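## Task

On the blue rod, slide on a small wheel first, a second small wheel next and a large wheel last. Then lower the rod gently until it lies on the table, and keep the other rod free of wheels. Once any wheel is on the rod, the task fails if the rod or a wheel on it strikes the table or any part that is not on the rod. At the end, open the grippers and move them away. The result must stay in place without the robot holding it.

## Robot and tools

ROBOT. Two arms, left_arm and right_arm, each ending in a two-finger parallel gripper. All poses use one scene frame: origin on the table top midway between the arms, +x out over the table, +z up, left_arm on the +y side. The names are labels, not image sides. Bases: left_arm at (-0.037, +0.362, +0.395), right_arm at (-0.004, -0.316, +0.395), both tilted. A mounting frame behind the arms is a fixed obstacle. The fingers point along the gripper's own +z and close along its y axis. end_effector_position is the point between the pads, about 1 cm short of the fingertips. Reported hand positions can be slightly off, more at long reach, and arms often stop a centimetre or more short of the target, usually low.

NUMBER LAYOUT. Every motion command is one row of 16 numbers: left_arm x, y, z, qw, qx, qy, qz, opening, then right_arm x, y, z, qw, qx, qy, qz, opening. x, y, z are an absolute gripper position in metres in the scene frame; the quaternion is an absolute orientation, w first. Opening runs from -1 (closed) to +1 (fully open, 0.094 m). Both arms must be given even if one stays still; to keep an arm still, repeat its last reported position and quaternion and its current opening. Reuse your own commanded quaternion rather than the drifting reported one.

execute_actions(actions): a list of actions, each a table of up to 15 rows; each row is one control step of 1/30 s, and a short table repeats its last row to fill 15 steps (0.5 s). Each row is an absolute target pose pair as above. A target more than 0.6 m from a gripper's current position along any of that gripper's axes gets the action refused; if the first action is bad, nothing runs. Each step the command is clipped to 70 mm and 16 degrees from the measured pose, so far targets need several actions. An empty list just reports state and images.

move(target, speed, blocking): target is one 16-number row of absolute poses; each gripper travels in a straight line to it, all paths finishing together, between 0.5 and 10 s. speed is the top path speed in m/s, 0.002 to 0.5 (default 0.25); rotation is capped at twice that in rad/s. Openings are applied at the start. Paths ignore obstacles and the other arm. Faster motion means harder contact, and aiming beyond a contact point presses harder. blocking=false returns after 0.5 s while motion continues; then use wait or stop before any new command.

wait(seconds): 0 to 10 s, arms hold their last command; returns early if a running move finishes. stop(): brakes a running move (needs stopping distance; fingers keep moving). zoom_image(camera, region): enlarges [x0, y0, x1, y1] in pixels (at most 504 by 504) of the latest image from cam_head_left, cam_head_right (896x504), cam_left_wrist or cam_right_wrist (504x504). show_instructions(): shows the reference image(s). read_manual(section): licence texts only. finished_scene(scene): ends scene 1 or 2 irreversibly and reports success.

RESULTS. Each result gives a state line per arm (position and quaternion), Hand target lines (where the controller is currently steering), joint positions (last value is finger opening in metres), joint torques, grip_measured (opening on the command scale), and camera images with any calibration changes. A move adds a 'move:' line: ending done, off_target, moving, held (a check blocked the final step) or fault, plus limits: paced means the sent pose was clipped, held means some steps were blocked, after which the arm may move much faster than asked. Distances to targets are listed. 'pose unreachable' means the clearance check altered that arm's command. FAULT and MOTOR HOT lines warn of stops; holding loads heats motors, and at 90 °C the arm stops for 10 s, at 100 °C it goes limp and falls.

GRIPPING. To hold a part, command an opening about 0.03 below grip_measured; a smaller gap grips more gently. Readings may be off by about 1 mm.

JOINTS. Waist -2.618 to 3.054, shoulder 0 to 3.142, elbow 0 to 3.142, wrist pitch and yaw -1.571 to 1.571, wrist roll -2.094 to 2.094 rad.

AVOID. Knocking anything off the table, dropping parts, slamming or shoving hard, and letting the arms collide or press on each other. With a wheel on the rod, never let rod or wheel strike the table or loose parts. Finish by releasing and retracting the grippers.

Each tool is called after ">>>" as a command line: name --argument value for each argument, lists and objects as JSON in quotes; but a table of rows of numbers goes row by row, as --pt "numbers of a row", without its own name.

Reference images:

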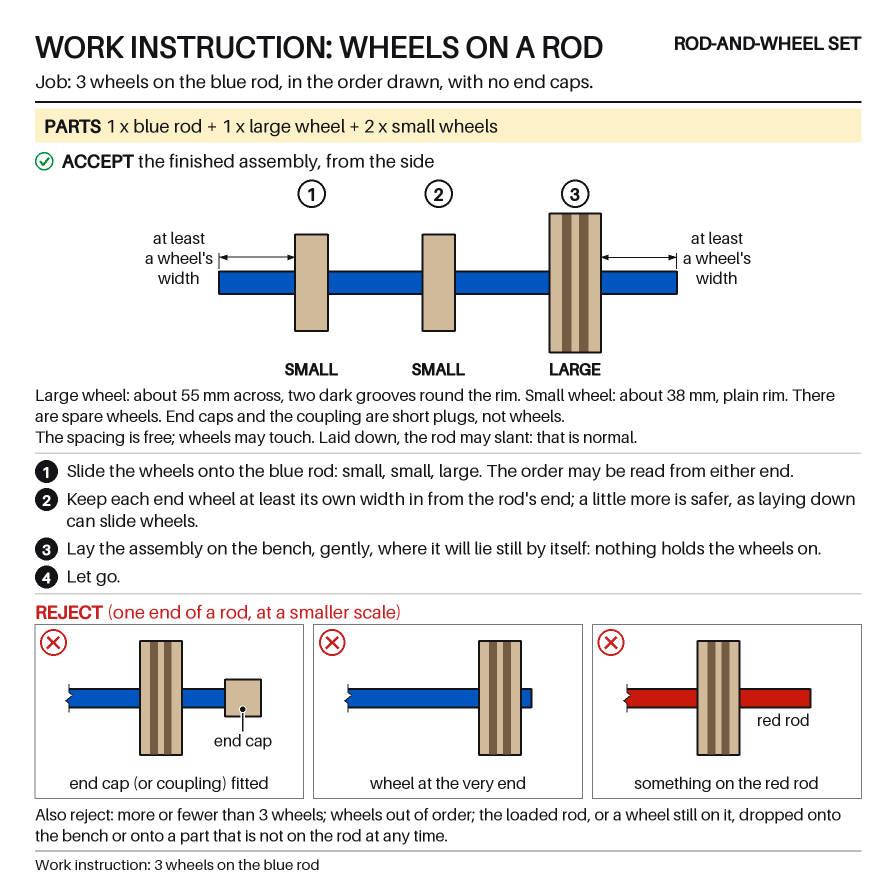

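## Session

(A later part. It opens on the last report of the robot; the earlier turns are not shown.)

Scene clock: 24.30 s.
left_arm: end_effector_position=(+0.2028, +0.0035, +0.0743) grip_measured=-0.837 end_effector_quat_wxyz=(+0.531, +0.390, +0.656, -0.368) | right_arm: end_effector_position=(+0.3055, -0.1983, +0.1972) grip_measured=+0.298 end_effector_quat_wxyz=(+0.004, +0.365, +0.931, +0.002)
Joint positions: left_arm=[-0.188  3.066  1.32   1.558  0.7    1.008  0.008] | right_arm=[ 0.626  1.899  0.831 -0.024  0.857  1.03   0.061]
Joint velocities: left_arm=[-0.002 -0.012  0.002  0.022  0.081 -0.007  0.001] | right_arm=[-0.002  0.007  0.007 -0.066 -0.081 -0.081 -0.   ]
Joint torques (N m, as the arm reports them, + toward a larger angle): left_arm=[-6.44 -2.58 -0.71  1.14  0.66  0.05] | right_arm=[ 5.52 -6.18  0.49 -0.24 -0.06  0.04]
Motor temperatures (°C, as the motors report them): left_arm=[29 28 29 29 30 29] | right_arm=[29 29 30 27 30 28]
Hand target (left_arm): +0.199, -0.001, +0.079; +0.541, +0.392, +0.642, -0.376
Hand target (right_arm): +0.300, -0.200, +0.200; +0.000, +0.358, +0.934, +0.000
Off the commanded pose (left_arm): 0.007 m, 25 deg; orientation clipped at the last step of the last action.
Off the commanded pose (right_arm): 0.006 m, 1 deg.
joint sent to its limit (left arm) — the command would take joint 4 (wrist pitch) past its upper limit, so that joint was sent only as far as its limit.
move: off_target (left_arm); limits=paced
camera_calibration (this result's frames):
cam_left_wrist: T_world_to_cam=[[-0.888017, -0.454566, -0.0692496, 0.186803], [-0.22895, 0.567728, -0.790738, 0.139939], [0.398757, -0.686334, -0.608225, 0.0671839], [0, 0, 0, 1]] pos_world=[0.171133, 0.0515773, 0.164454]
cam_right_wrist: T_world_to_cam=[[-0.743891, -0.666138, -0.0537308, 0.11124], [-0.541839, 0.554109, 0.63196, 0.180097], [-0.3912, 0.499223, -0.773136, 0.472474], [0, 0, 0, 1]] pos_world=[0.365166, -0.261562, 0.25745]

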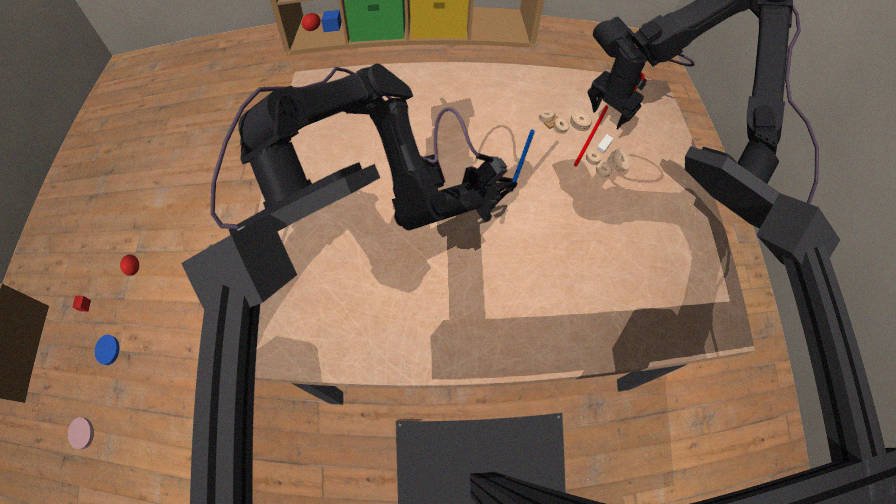

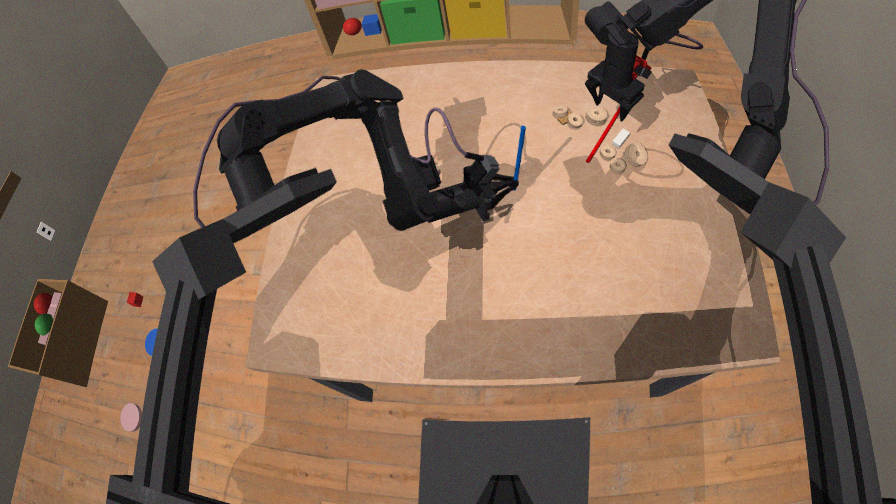

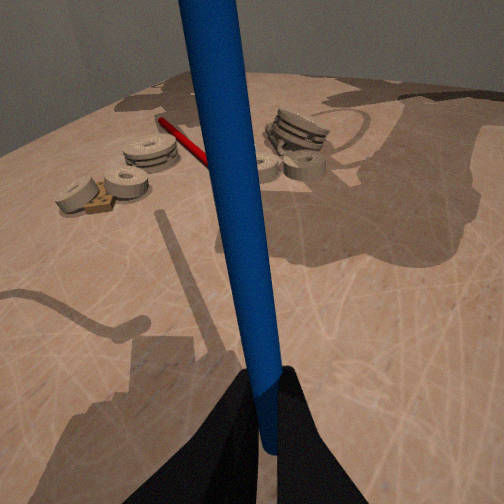

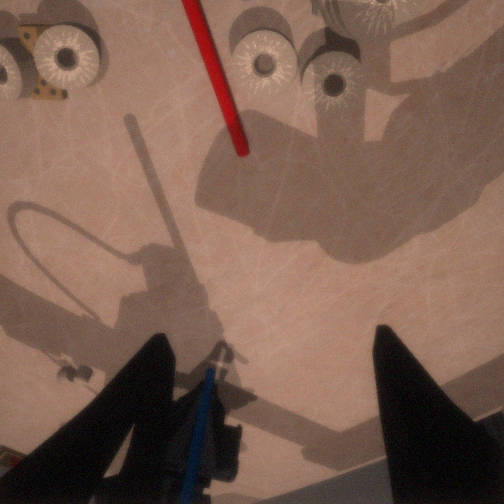

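>>> move --target '[0.25,0.0,0.12,0.5,0.5,0.5,-0.5,-0.9, 0.3,-0.2,0.2,0,0.358,0.934,0,0.3]' --speed 0.3

Scene clock: 26.10 s.
left_arm: end_effector_position=(+0.2422, +0.0044, +0.1096) grip_measured=-0.837 end_effector_quat_wxyz=(+0.484, +0.506, +0.515, -0.494) | right_arm: end_effector_position=(+0.3055, -0.1983, +0.1972) grip_measured=+0.298 end_effector_quat_wxyz=(+0.004, +0.365, +0.931, +0.002)
Joint positions: left_arm=[-0.164  2.675  1.384  0.522  0.952  1.548  0.008] | right_arm=[ 0.626  1.899  0.831 -0.024  0.857  1.03   0.061]
Joint velocities: left_arm=[-0.002  0.007 -0.012 -0.051 -0.007  0.007  0.001] | right_arm=[ 0.007  0.012 -0.002 -0.066 -0.051 -0.037 -0.001]
Joint torques (N m, as the arm reports them, + toward a larger angle): left_arm=[-7.58 -7.52  0.53  0.    0.72  0.07] | right_arm=[ 5.75 -6.17  0.61 -0.26 -0.05  0.02]
Motor temperatures (°C, as the motors report them): left_arm=[29 28 29 29 30 29] | right_arm=[29 29 30 27 30 28]
Hand target (left_arm): +0.250, -0.000, +0.120; +0.499, +0.502, +0.500, -0.499
Hand target (right_arm): +0.300, -0.200, +0.200; +0.000, +0.358, +0.934, +0.000
Off the commanded pose (left_arm): 0.014 m, 3 deg.
Off the commanded pose (right_arm): 0.006 m, 1 deg.
move: off_target (left_arm)
camera_calibration (this result's frames):
cam_left_wrist: T_world_to_cam=[[-0.99222, -0.0505807, -0.113757, 0.253001], [0.0722457, 0.510215, -0.857007, 0.110944], [0.101389, -0.858558, -0.502591, 0.13476], [0, 0, 0, 1]] pos_world=[0.229354, 0.0718909, 0.19159]
cam_right_wrist: T_world_to_cam=[[-0.743891, -0.666138, -0.0537308, 0.11124], [-0.541839, 0.554109, 0.63196, 0.180097], [-0.3912, 0.499223, -0.773136, 0.472474], [0, 0, 0, 1]] pos_world=[0.365166, -0.261562, 0.25745]

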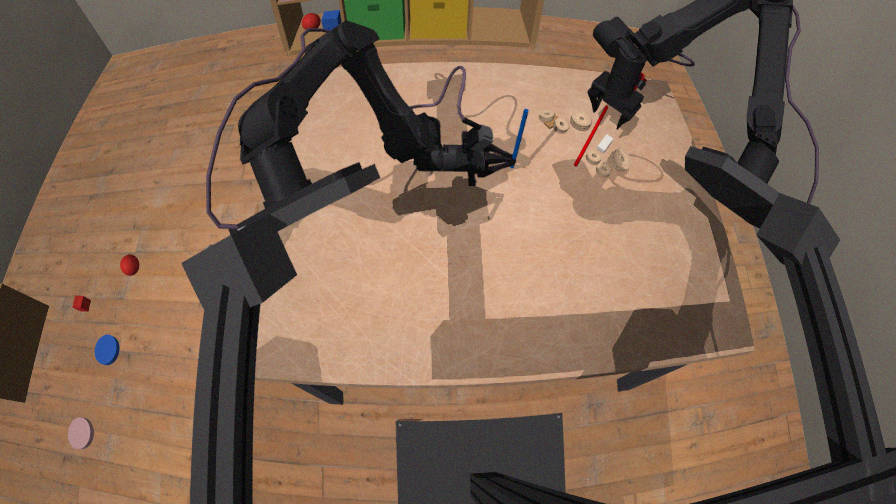

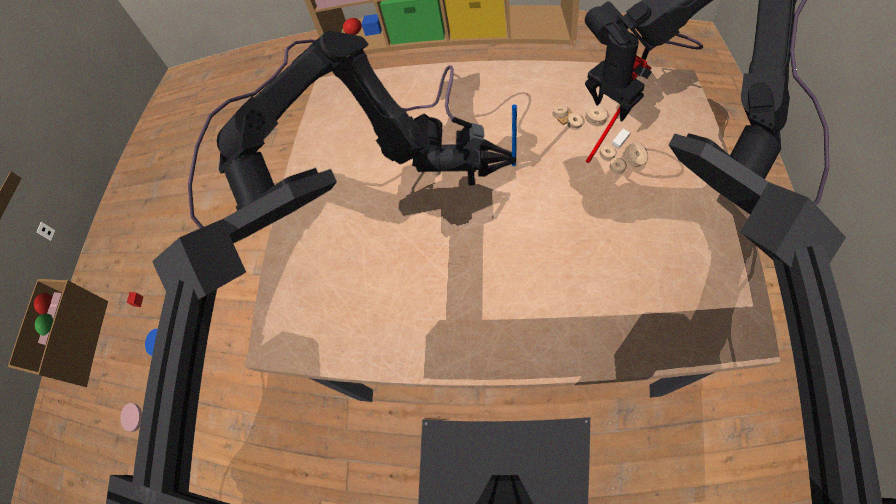

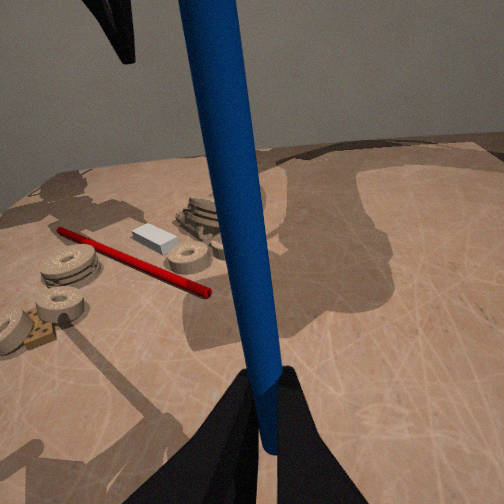

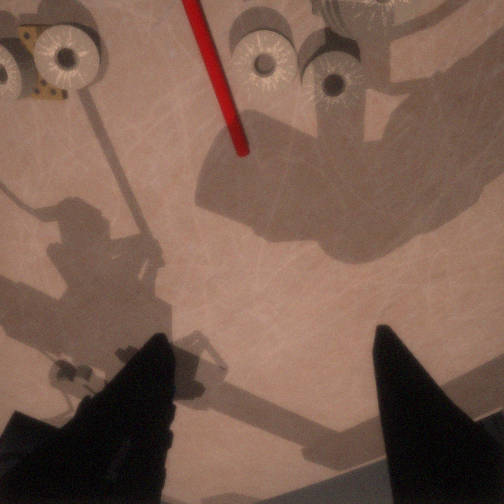

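>>> move --target '[0.25,0.0,0.12,0.5,0.5,0.5,-0.5,-0.9, 0.297,-0.236,0.07,0,-0.242,0.970,0,0.1]' --speed 0.25

Scene clock: 29.37 s.
left_arm: end_effector_position=(+0.2425, +0.0066, +0.1082) grip_measured=-0.837 end_effector_quat_wxyz=(+0.484, +0.505, +0.516, -0.494) | right_arm: end_effector_position=(+0.2933, -0.2392, +0.0742) grip_measured=+0.102 end_effector_quat_wxyz=(-0.009, -0.241, +0.970, -0.003)
Joint positions: left_arm=[-0.158  2.675  1.384  0.519  0.957  1.549  0.008] | right_arm=[ 0.274  2.164  0.858  0.457  0.663 -0.579  0.052]
Joint velocities: left_arm=[ 0.012  0.017  0.002  0.022  0.037  0.007 -0.001] | right_arm=[ 0.007 -0.002 -0.007  0.007 -0.051 -0.022 -0.001]
Joint torques (N m, as the arm reports them, + toward a larger angle): left_arm=[-7.96 -7.29  0.49  0.13  0.7   0.  ] | right_arm=[ 4.9  -4.91  0.71  0.06 -0.13 -0.06]
Motor temperatures (°C, as the motors report them): left_arm=[29 28 29 29 30 29] | right_arm=[29 29 30 27 30 28]
Hand target (left_arm): +0.250, +0.000, +0.120; +0.500, +0.500, +0.500, -0.500
Hand target (right_arm): +0.297, -0.234, +0.072; -0.001, -0.241, +0.970, +0.002
Off the commanded pose (left_arm): 0.015 m, 3 deg.
Off the commanded pose (right_arm): 0.007 m, 1 deg.
move: off_target (left_arm)
camera_calibration (this result's frames):
cam_left_wrist: T_world_to_cam=[[-0.992453, -0.0526898, -0.110725, 0.252946], [0.0686018, 0.509859, -0.857518, 0.109597], [0.101636, -0.858643, -0.502397, 0.135866], [0, 0, 0, 1]] pos_world=[0.229709, 0.0741086, 0.190247]
cam_right_wrist: T_world_to_cam=[[0.38148, -0.923321, -0.0441653, -0.323975], [-0.689248, -0.315957, 0.652003, 0.107369], [-0.615963, -0.218285, -0.756929, 0.286124], [0, 0, 0, 1]] pos_world=[0.373835, -0.202753, 0.132262]

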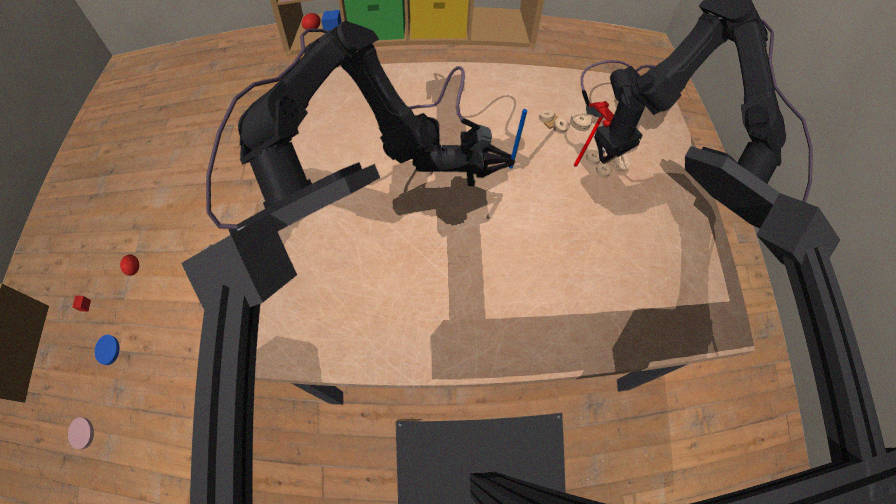

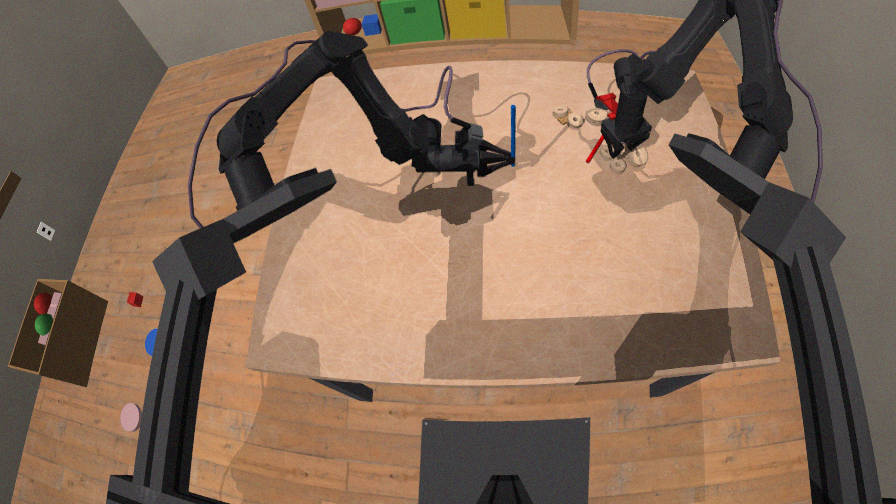

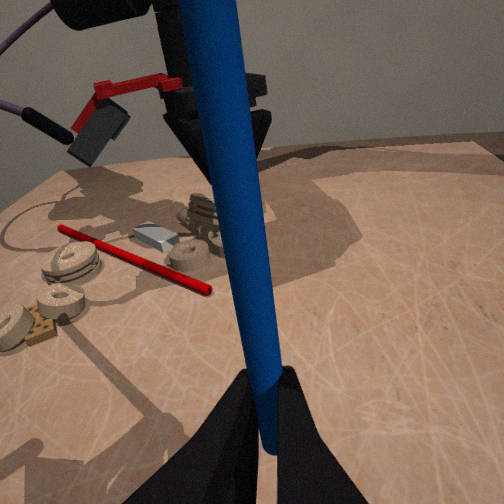

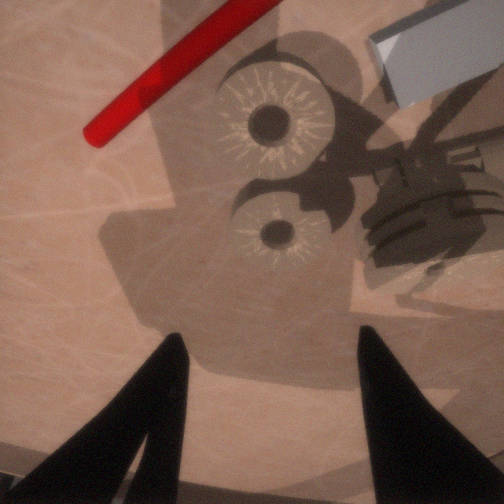

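>>> move --target '[0.25,0.0,0.12,0.5,0.5,0.5,-0.5,-0.9, 0.295,-0.238,0.01,0,-0.242,0.970,0,0.05]' --speed 0.1

>>> move --target '[0.25,0.0,0.12,0.5,0.5,0.5,-0.5,-0.9, 0.295,-0.238,0.01,0,-0.242,0.970,0,-0.3]' --speed 0.1

Scene clock: 30.53 s.
left_arm: end_effector_position=(+0.2427, +0.0076, +0.1072) grip_measured=-0.837 end_effector_quat_wxyz=(+0.483, +0.505, +0.518, -0.493) | right_arm: end_effector_position=(+0.2884, -0.2422, +0.0136) grip_measured=+0.052 end_effector_quat_wxyz=(-0.013, -0.243, +0.970, -0.003)
Joint positions: left_arm=[-0.155  2.675  1.384  0.519  0.956  1.549  0.008] | right_arm=[ 0.167  2.361  1.002  0.558  0.594 -0.676  0.049]
Joint velocities: left_arm=[ 0.007 -0.007  0.007 -0.022  0.022 -0.095 -0.   ] | right_arm=[-0.007 -0.017  0.002  0.037  0.066  0.007  0.001]
Joint torques (N m, as the arm reports them, + toward a larger angle): left_arm=[-8.18 -7.28  0.37  0.12  0.72  0.01] | right_arm=[ 4.92 -5.06  0.54  0.14 -0.14 -0.06]
Motor temperatures (°C, as the motors report them): left_arm=[29 28 29 29 30 29] | right_arm=[29 29 30 27 30 28]
Hand target (left_arm): +0.250, +0.000, +0.120; +0.500, +0.500, +0.500, -0.500
Hand target (right_arm): +0.295, -0.237, +0.011; -0.000, -0.242, +0.970, +0.000
Off the commanded pose (left_arm): 0.017 m, 3 deg.
Off the commanded pose (right_arm): 0.009 m, 2 deg.
move: off_target (left_arm)
camera_calibration (this result's frames):
cam_left_wrist: T_world_to_cam=[[-0.992481, -0.0539484, -0.109865, 0.253065], [0.0669366, 0.512259, -0.856219, 0.108379], [0.102471, -0.857135, -0.504796, 0.136183], [0, 0, 0, 1]] pos_world=[0.229953, 0.0748614, 0.189344]
cam_right_wrist: T_world_to_cam=[[0.385496, -0.921643, -0.0443442, -0.328326], [-0.683501, -0.317513, 0.657276, 0.140518], [-0.619854, -0.223068, -0.752344, 0.236495], [0, 0, 0, 1]] pos_world=[0.369205, -0.205229, 0.0710069]

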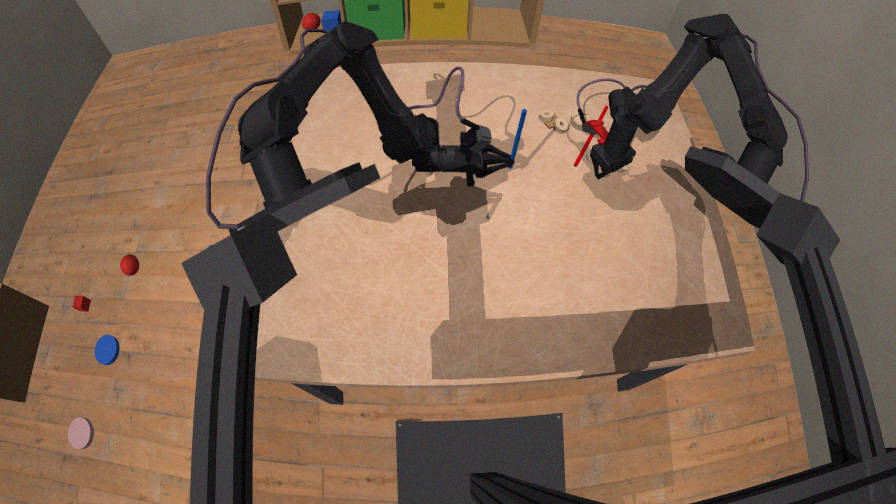

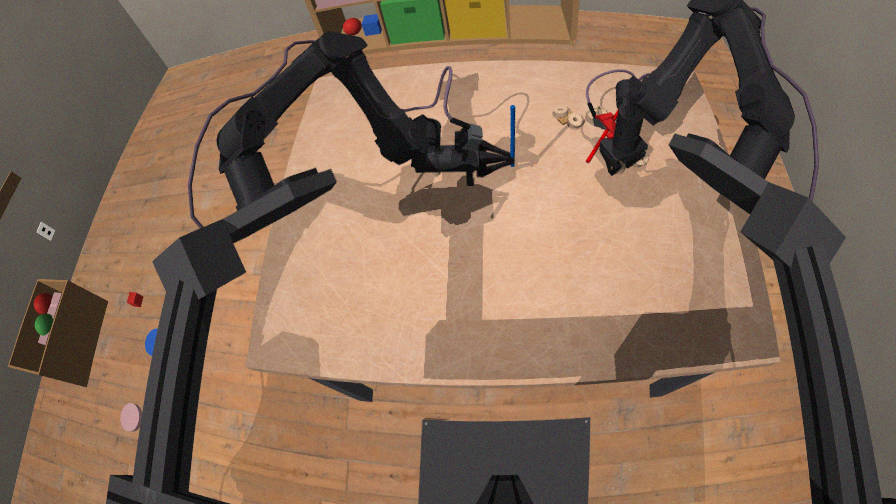

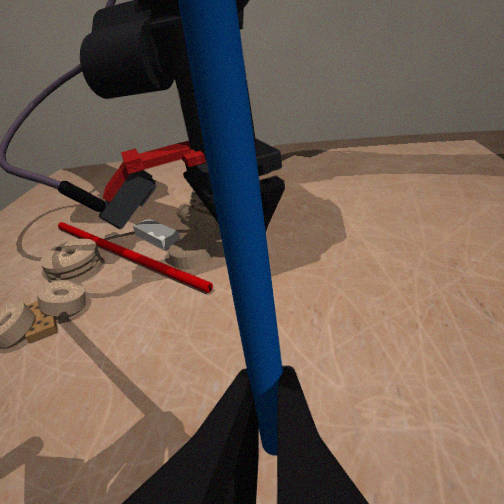

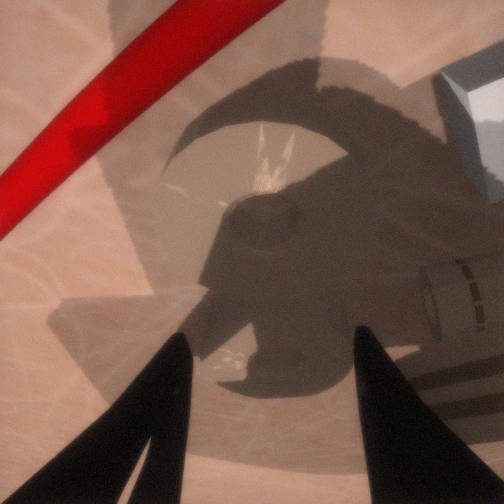

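Scene clock: 31.23 s.
left_arm: end_effector_position=(+0.2430, +0.0084, +0.1063) grip_measured=-0.837 end_effector_quat_wxyz=(+0.483, +0.505, +0.519, -0.493) | right_arm: end_effector_position=(+0.2899, -0.2421, +0.0136) grip_measured=-0.196 end_effector_quat_wxyz=(-0.010, -0.244, +0.970, -0.003)
Joint positions: left_arm=[-0.153  2.675  1.384  0.519  0.956  1.549  0.008] | right_arm=[ 0.167  2.361  1.002  0.564  0.592 -0.681  0.038]
Joint velocities: left_arm=[ 0.017  0.002 -0.007 -0.051  0.007  0.007 -0.001] | right_arm=[ 0.007 -0.007 -0.007  0.037  0.007 -0.066 -0.   ]
Joint torques (N m, as the arm reports them, + toward a larger angle): left_arm=[-8.32 -7.29  0.38  0.12  0.74  0.01] | right_arm=[ 4.91 -5.26  0.45  0.14 -0.13 -0.04]
Motor temperatures (°C, as the motors report them): left_arm=[29 28 29 29 30 29] | right_arm=[29 29 30 27 30 28]
Hand target (left_arm): +0.250, +0.000, +0.120; +0.500, +0.500, +0.500, -0.500
Hand target (right_arm): +0.295, -0.238, +0.010; -0.000, -0.242, +0.970, -0.000
Off the commanded pose (left_arm): 0.018 m, 3 deg.
Off the commanded pose (right_arm): 0.007 m, 1 deg.
move: off_target (left_arm)
camera_calibration (this result's frames):
cam_left_wrist: T_world_to_cam=[[-0.992503, -0.0551015, -0.109097, 0.253179], [0.065508, 0.513751, -0.855435, 0.107477], [0.103184, -0.856168, -0.506289, 0.136448], [0, 0, 0, 1]] pos_world=[0.230161, 0.0755568, 0.188643]
cam_right_wrist: T_world_to_cam=[[0.387014, -0.921055, -0.0433248, -0.329076], [-0.686793, -0.319295, 0.652967, 0.142167], [-0.615252, -0.222952, -0.756146, 0.236156], [0, 0, 0, 1]] pos_world=[0.370292, -0.205053, 0.0714804]

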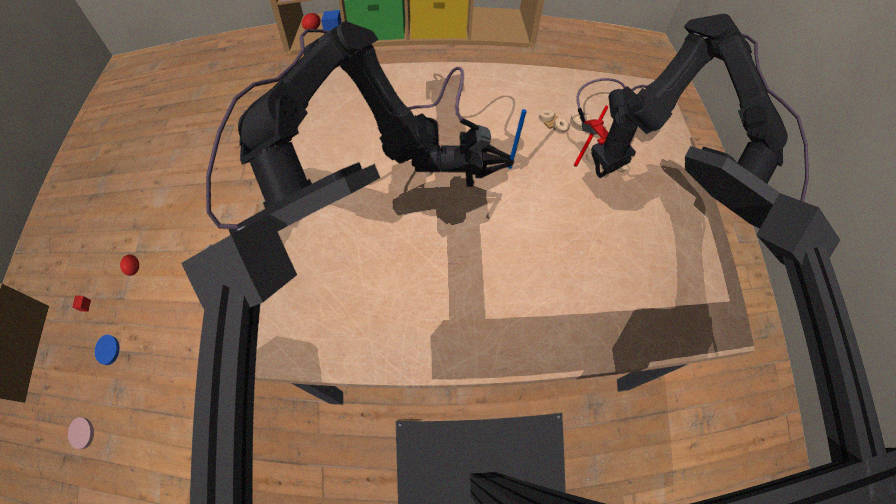

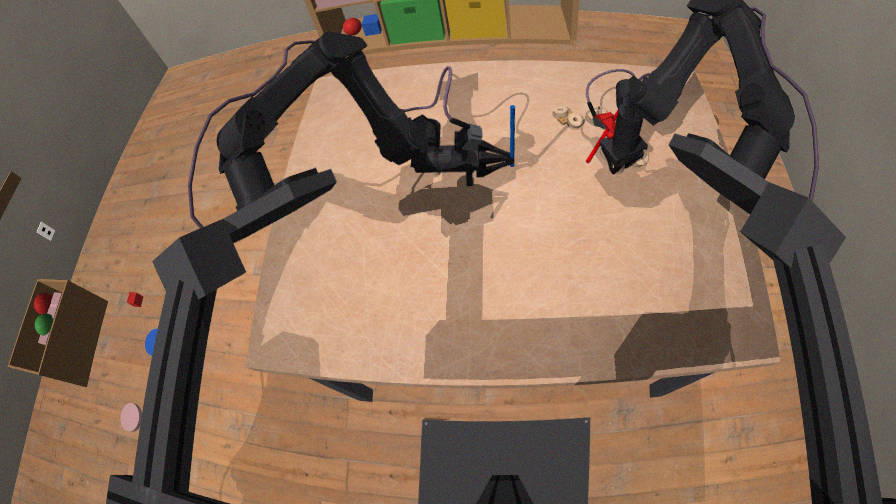

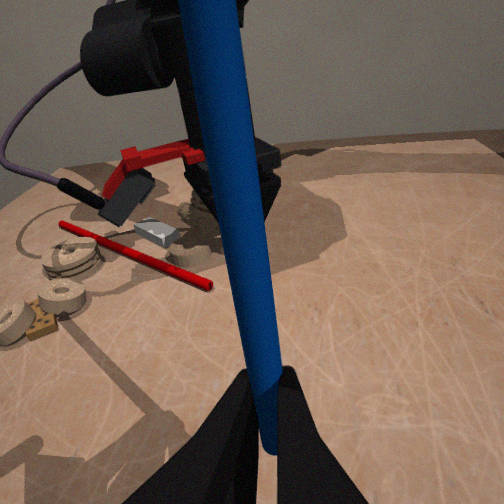

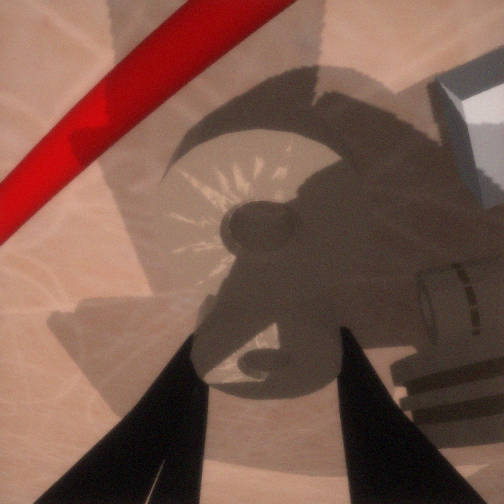

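>>> move --target '[0.25,0.0,0.12,0.5,0.5,0.5,-0.5,-0.9, 0.28,-0.15,0.3,0,-0.242,0.970,0,-0.3]' --speed 0.3

>>> move --target '[0.25,0.0,0.12,0.5,0.5,0.5,-0.5,-0.9, 0.243,0.005,0.31,0,-0.242,0.970,0,-0.3]' --speed 0.3

Scene clock: 33.27 s.
left_arm: end_effector_position=(+0.2428, +0.0080, +0.1068) grip_measured=-0.837 end_effector_quat_wxyz=(+0.483, +0.505, +0.518, -0.493) | right_arm: end_effector_position=(+0.2779, -0.1579, +0.2942) grip_measured=-0.196 end_effector_quat_wxyz=(+0.001, -0.241, +0.971, -0.003)
Joint positions: left_arm=[-0.154  2.675  1.384  0.519  0.957  1.549  0.008] | right_arm=[ 0.979  1.898  0.976 -0.624  0.95   0.364  0.038]
Joint velocities: left_arm=[-0.002 -0.012 -0.017 -0.11  -0.066 -0.037  0.001] | right_arm=[-0.002  0.002  0.007 -0.007  0.007  0.051  0.   ]
Joint torques (N m, as the arm reports them, + toward a larger angle): left_arm=[-8.24 -7.32  0.37  0.12  0.72  0.01] | right_arm=[ 6.51 -3.63  5.26 -0.25  0.02  0.01]
Motor temperatures (°C, as the motors report them): left_arm=[29 28 29 29 30 29] | right_arm=[29 29 30 27 30 28]
Hand target (left_arm): +0.250, +0.000, +0.120; +0.500, +0.500, +0.500, -0.500
Hand target (right_arm): +0.280, -0.154, +0.297; +0.003, -0.244, +0.970, -0.004
Off the commanded pose (left_arm): 0.017 m, 3 deg.
Off the commanded pose (right_arm): 0.010 m, 0 deg.
move: off_target (left_arm)
camera_calibration (this result's frames):
cam_left_wrist: T_world_to_cam=[[-0.992492, -0.0545674, -0.109461, 0.253128], [0.066223, 0.512679, -0.856023, 0.108011], [0.102829, -0.856845, -0.505216, 0.136314], [0, 0, 0, 1]] pos_world=[0.230057, 0.0752371, 0.189036]
cam_right_wrist: T_world_to_cam=[[0.381724, -0.923407, -0.0400707, -0.23463], [-0.702865, -0.318163, 0.636203, -0.0128405], [-0.600223, -0.21469, -0.770481, 0.461071], [0, 0, 0, 1]] pos_world=[0.357285, -0.121757, 0.354014]

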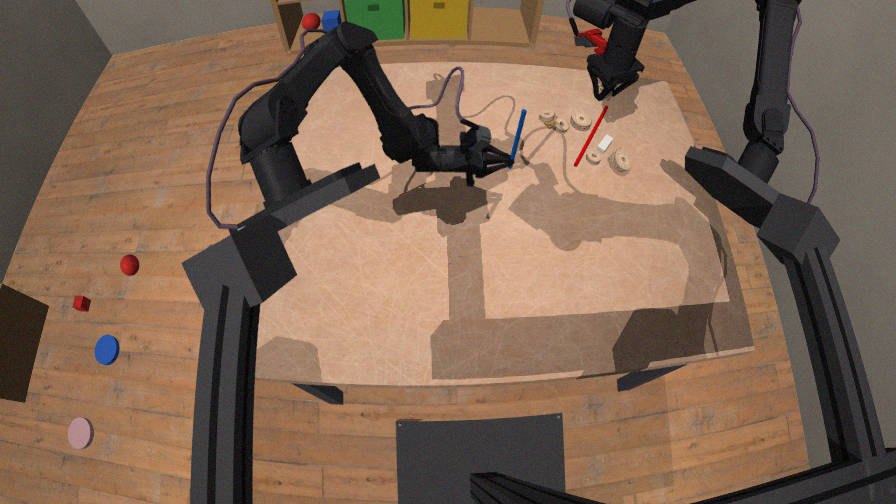

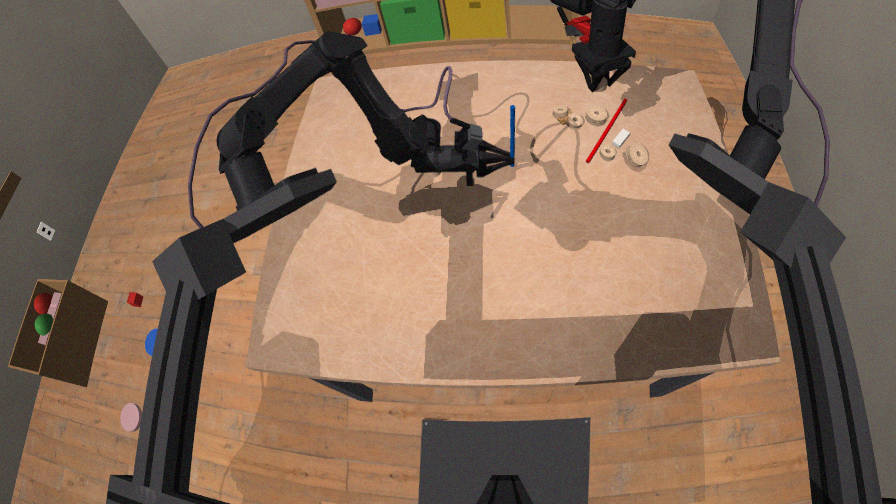

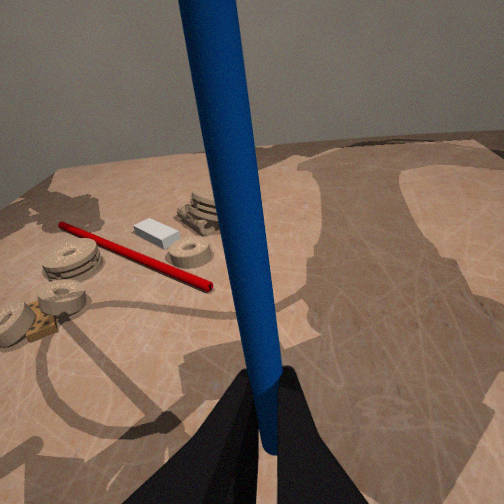

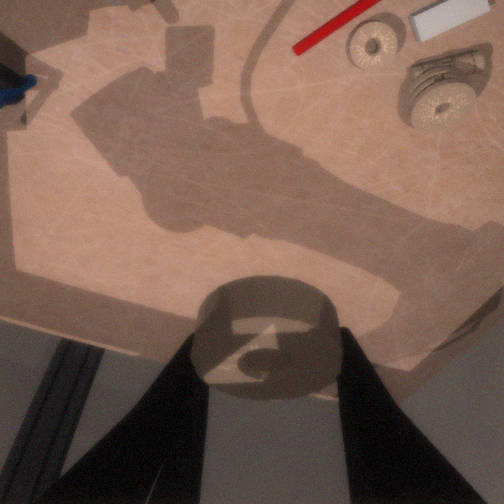

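Scene clock: 34.60 s.
left_arm: end_effector_position=(+0.2432, +0.0093, +0.1056) grip_measured=-0.837 end_effector_quat_wxyz=(+0.483, +0.504, +0.519, -0.493) | right_arm: end_effector_position=(+0.2432, -0.0019, +0.3021) grip_measured=-0.196 end_effector_quat_wxyz=(-0.003, -0.238, +0.971, -0.005)
Joint positions: left_arm=[-0.151  2.675  1.384  0.519  0.957  1.549  0.008] | right_arm=[ 1.181  2.521  1.582 -0.898  0.922  0.722  0.038]
Joint velocities: left_arm=[ 0.002  0.012 -0.002  0.007 -0.037  0.007  0.   ] | right_arm=[-0.012 -0.002 -0.012  0.022  0.081  0.066  0.   ]
Joint torques (N m, as the arm reports them, + toward a larger angle): left_arm=[-8.49 -7.32  0.37  0.12  0.72  0.02] | right_arm=[ 9.79 -5.94  5.68 -0.24 -0.06  0.03]
Motor temperatures (°C, as the motors report them): left_arm=[29 28 29 29 30 29] | right_arm=[29 29 30 27 30 28]
Hand target (left_arm): +0.250, +0.000, +0.120; +0.500, +0.500, +0.500, -0.500
Hand target (right_arm): +0.242, +0.004, +0.310; +0.001, -0.242, +0.970, -0.000
Off the commanded pose (left_arm): 0.018 m, 3 deg.
Off the commanded pose (right_arm): 0.010 m, 1 deg.
move: off_target (left_arm)
camera_calibration (this result's frames):
cam_left_wrist: T_world_to_cam=[[-0.992521, -0.0563412, -0.108291, 0.253305], [0.0640801, 0.514588, -0.85504, 0.106741], [0.103899, -0.855585, -0.507129, 0.136709], [0, 0, 0, 1]] pos_world=[0.230367, 0.0763098, 0.188028]
cam_right_wrist: T_world_to_cam=[[0.37628, -0.92577, -0.0369283, -0.0766658], [-0.699797, -0.310103, 0.643522, 0.00438084], [-0.607205, -0.216302, -0.764536, 0.479735], [0, 0, 0, 1]] pos_world=[0.323211, 0.0341514, 0.361124]

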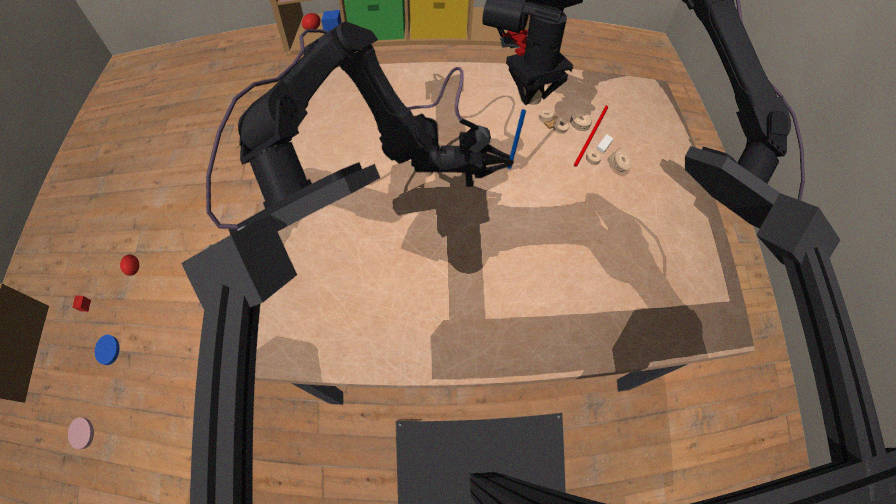

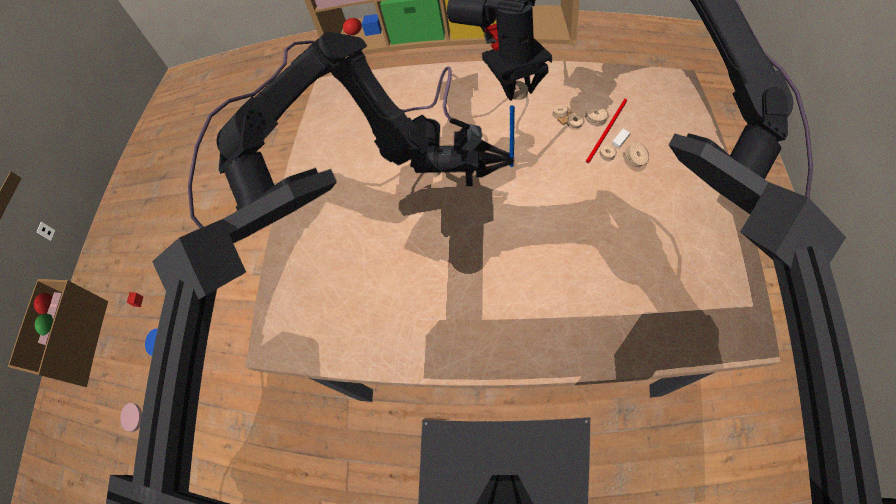

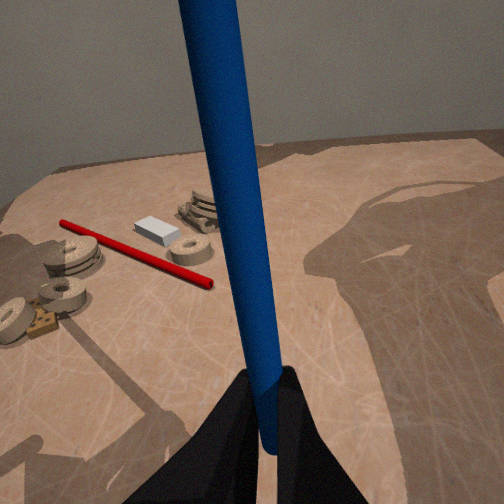

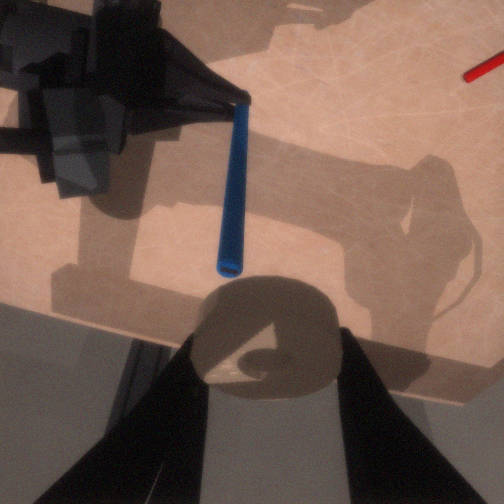

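>>> move --target '[0.25,0.0,0.12,0.5,0.5,0.5,-0.5,-0.9, 0.241,0.018,0.295,0,-0.242,0.970,0,-0.3]' --speed 0.05

>>> zoom_image --camera "cam_head_left" --region '[470, 40, 590, 140]'

>>> zoom_image --camera "cam_head_right" --region '[460, 40, 580, 140]'

Scene clock: 35.77 s.
left_arm: end_effector_position=(+0.2428, +0.0080, +0.1069) grip_measured=-0.837 end_effector_quat_wxyz=(+0.483, +0.504, +0.518, -0.493) | right_arm: end_effector_position=(+0.2393, +0.0079, +0.2907) grip_measured=-0.196 end_effector_quat_wxyz=(-0.008, -0.246, +0.969, -0.010)
Joint positions: left_arm=[-0.154  2.675  1.384  0.519  0.957  1.549  0.008] | right_arm=[ 1.169  2.579  1.632 -0.896  0.922  0.704  0.038]
Joint velocities: left_arm=[-0.017  0.007  0.002  0.007  0.022 -0.007 -0.001] | right_arm=[ 0.002  0.007 -0.007 -0.037  0.022 -0.007 -0.   ]
Joint torques (N m, as the arm reports them, + toward a larger angle): left_arm=[-8.3  -7.36  0.4   0.11  0.71  0.  ] | right_arm=[ 9.26 -5.86  5.72  0.03 -0.04 -0.02]
Motor temperatures (°C, as the motors report them): left_arm=[29 28 29 29 30 29] | right_arm=[29 29 30 27 30 28]
Hand target (left_arm): +0.250, +0.000, +0.120; +0.500, +0.500, +0.500, -0.500
Hand target (right_arm): +0.241, +0.018, +0.295; +0.000, -0.242, +0.970, +0.000
Off the commanded pose (left_arm): 0.017 m, 3 deg.
Off the commanded pose (right_arm): 0.011 m, 2 deg.
move: off_target (left_arm, right_arm)
camera_calibration (this result's frames):
cam_left_wrist: T_world_to_cam=[[-0.992492, -0.0546099, -0.109442, 0.253133], [0.0662236, 0.512352, -0.856218, 0.108094], [0.102831, -0.857037, -0.504889, 0.136312], [0, 0, 0, 1]] pos_world=[0.230057, 0.0752653, 0.189078]
cam_right_wrist: T_world_to_cam=[[0.391067, -0.91988, -0.0297989, -0.0721433], [-0.689442, -0.314243, 0.652626, 0.00700769], [-0.609702, -0.234676, -0.757094, 0.46931], [0, 0, 0, 1]] pos_world=[0.319183, 0.0459748, 0.348589]

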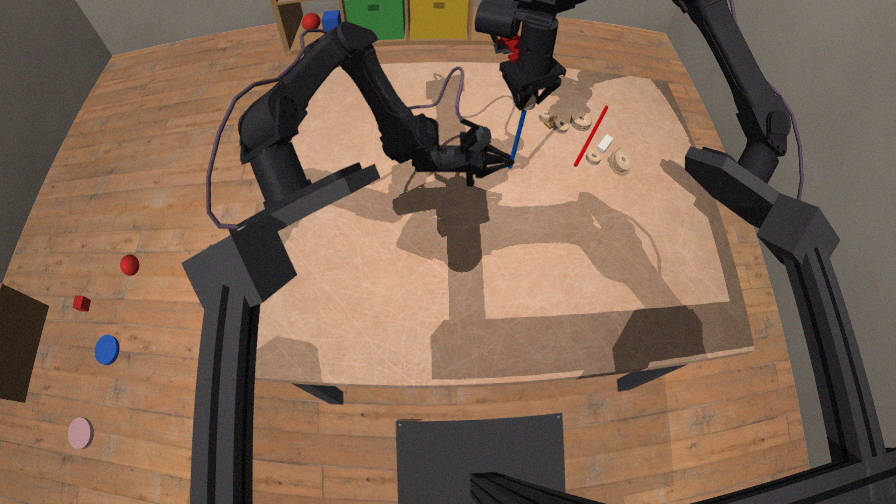

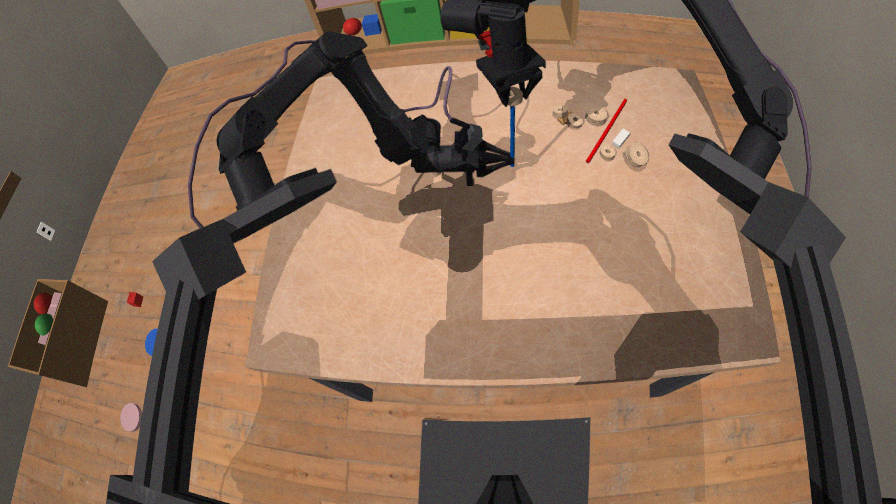

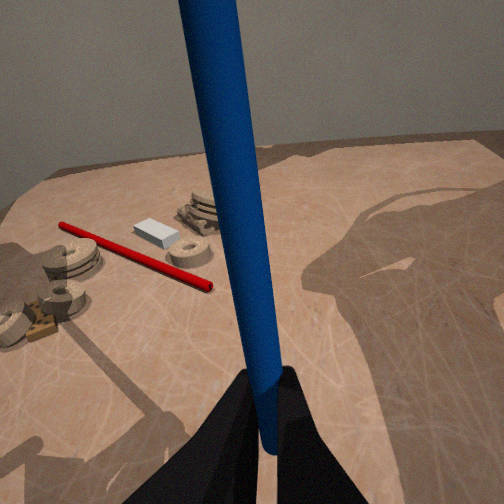

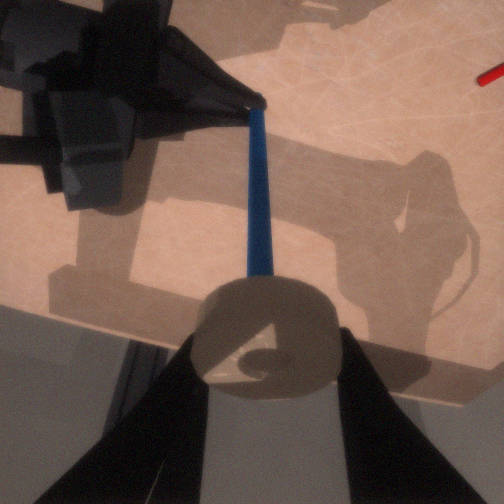

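Region (470, 40, 590, 140) of cam_head_left's 896x504 image, scaled by 4.200, with more detail than that image has.

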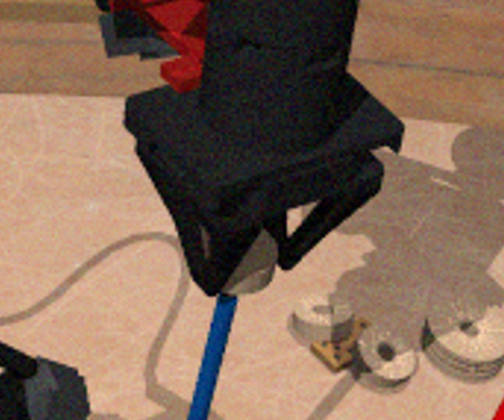

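Region (460, 40, 580, 140) of cam_head_right's 896x504 image, scaled by 4.200, with more detail than that image has.

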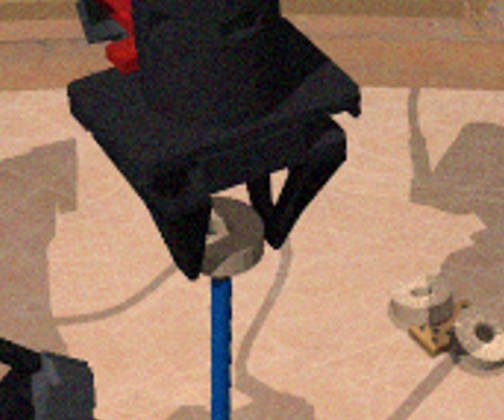

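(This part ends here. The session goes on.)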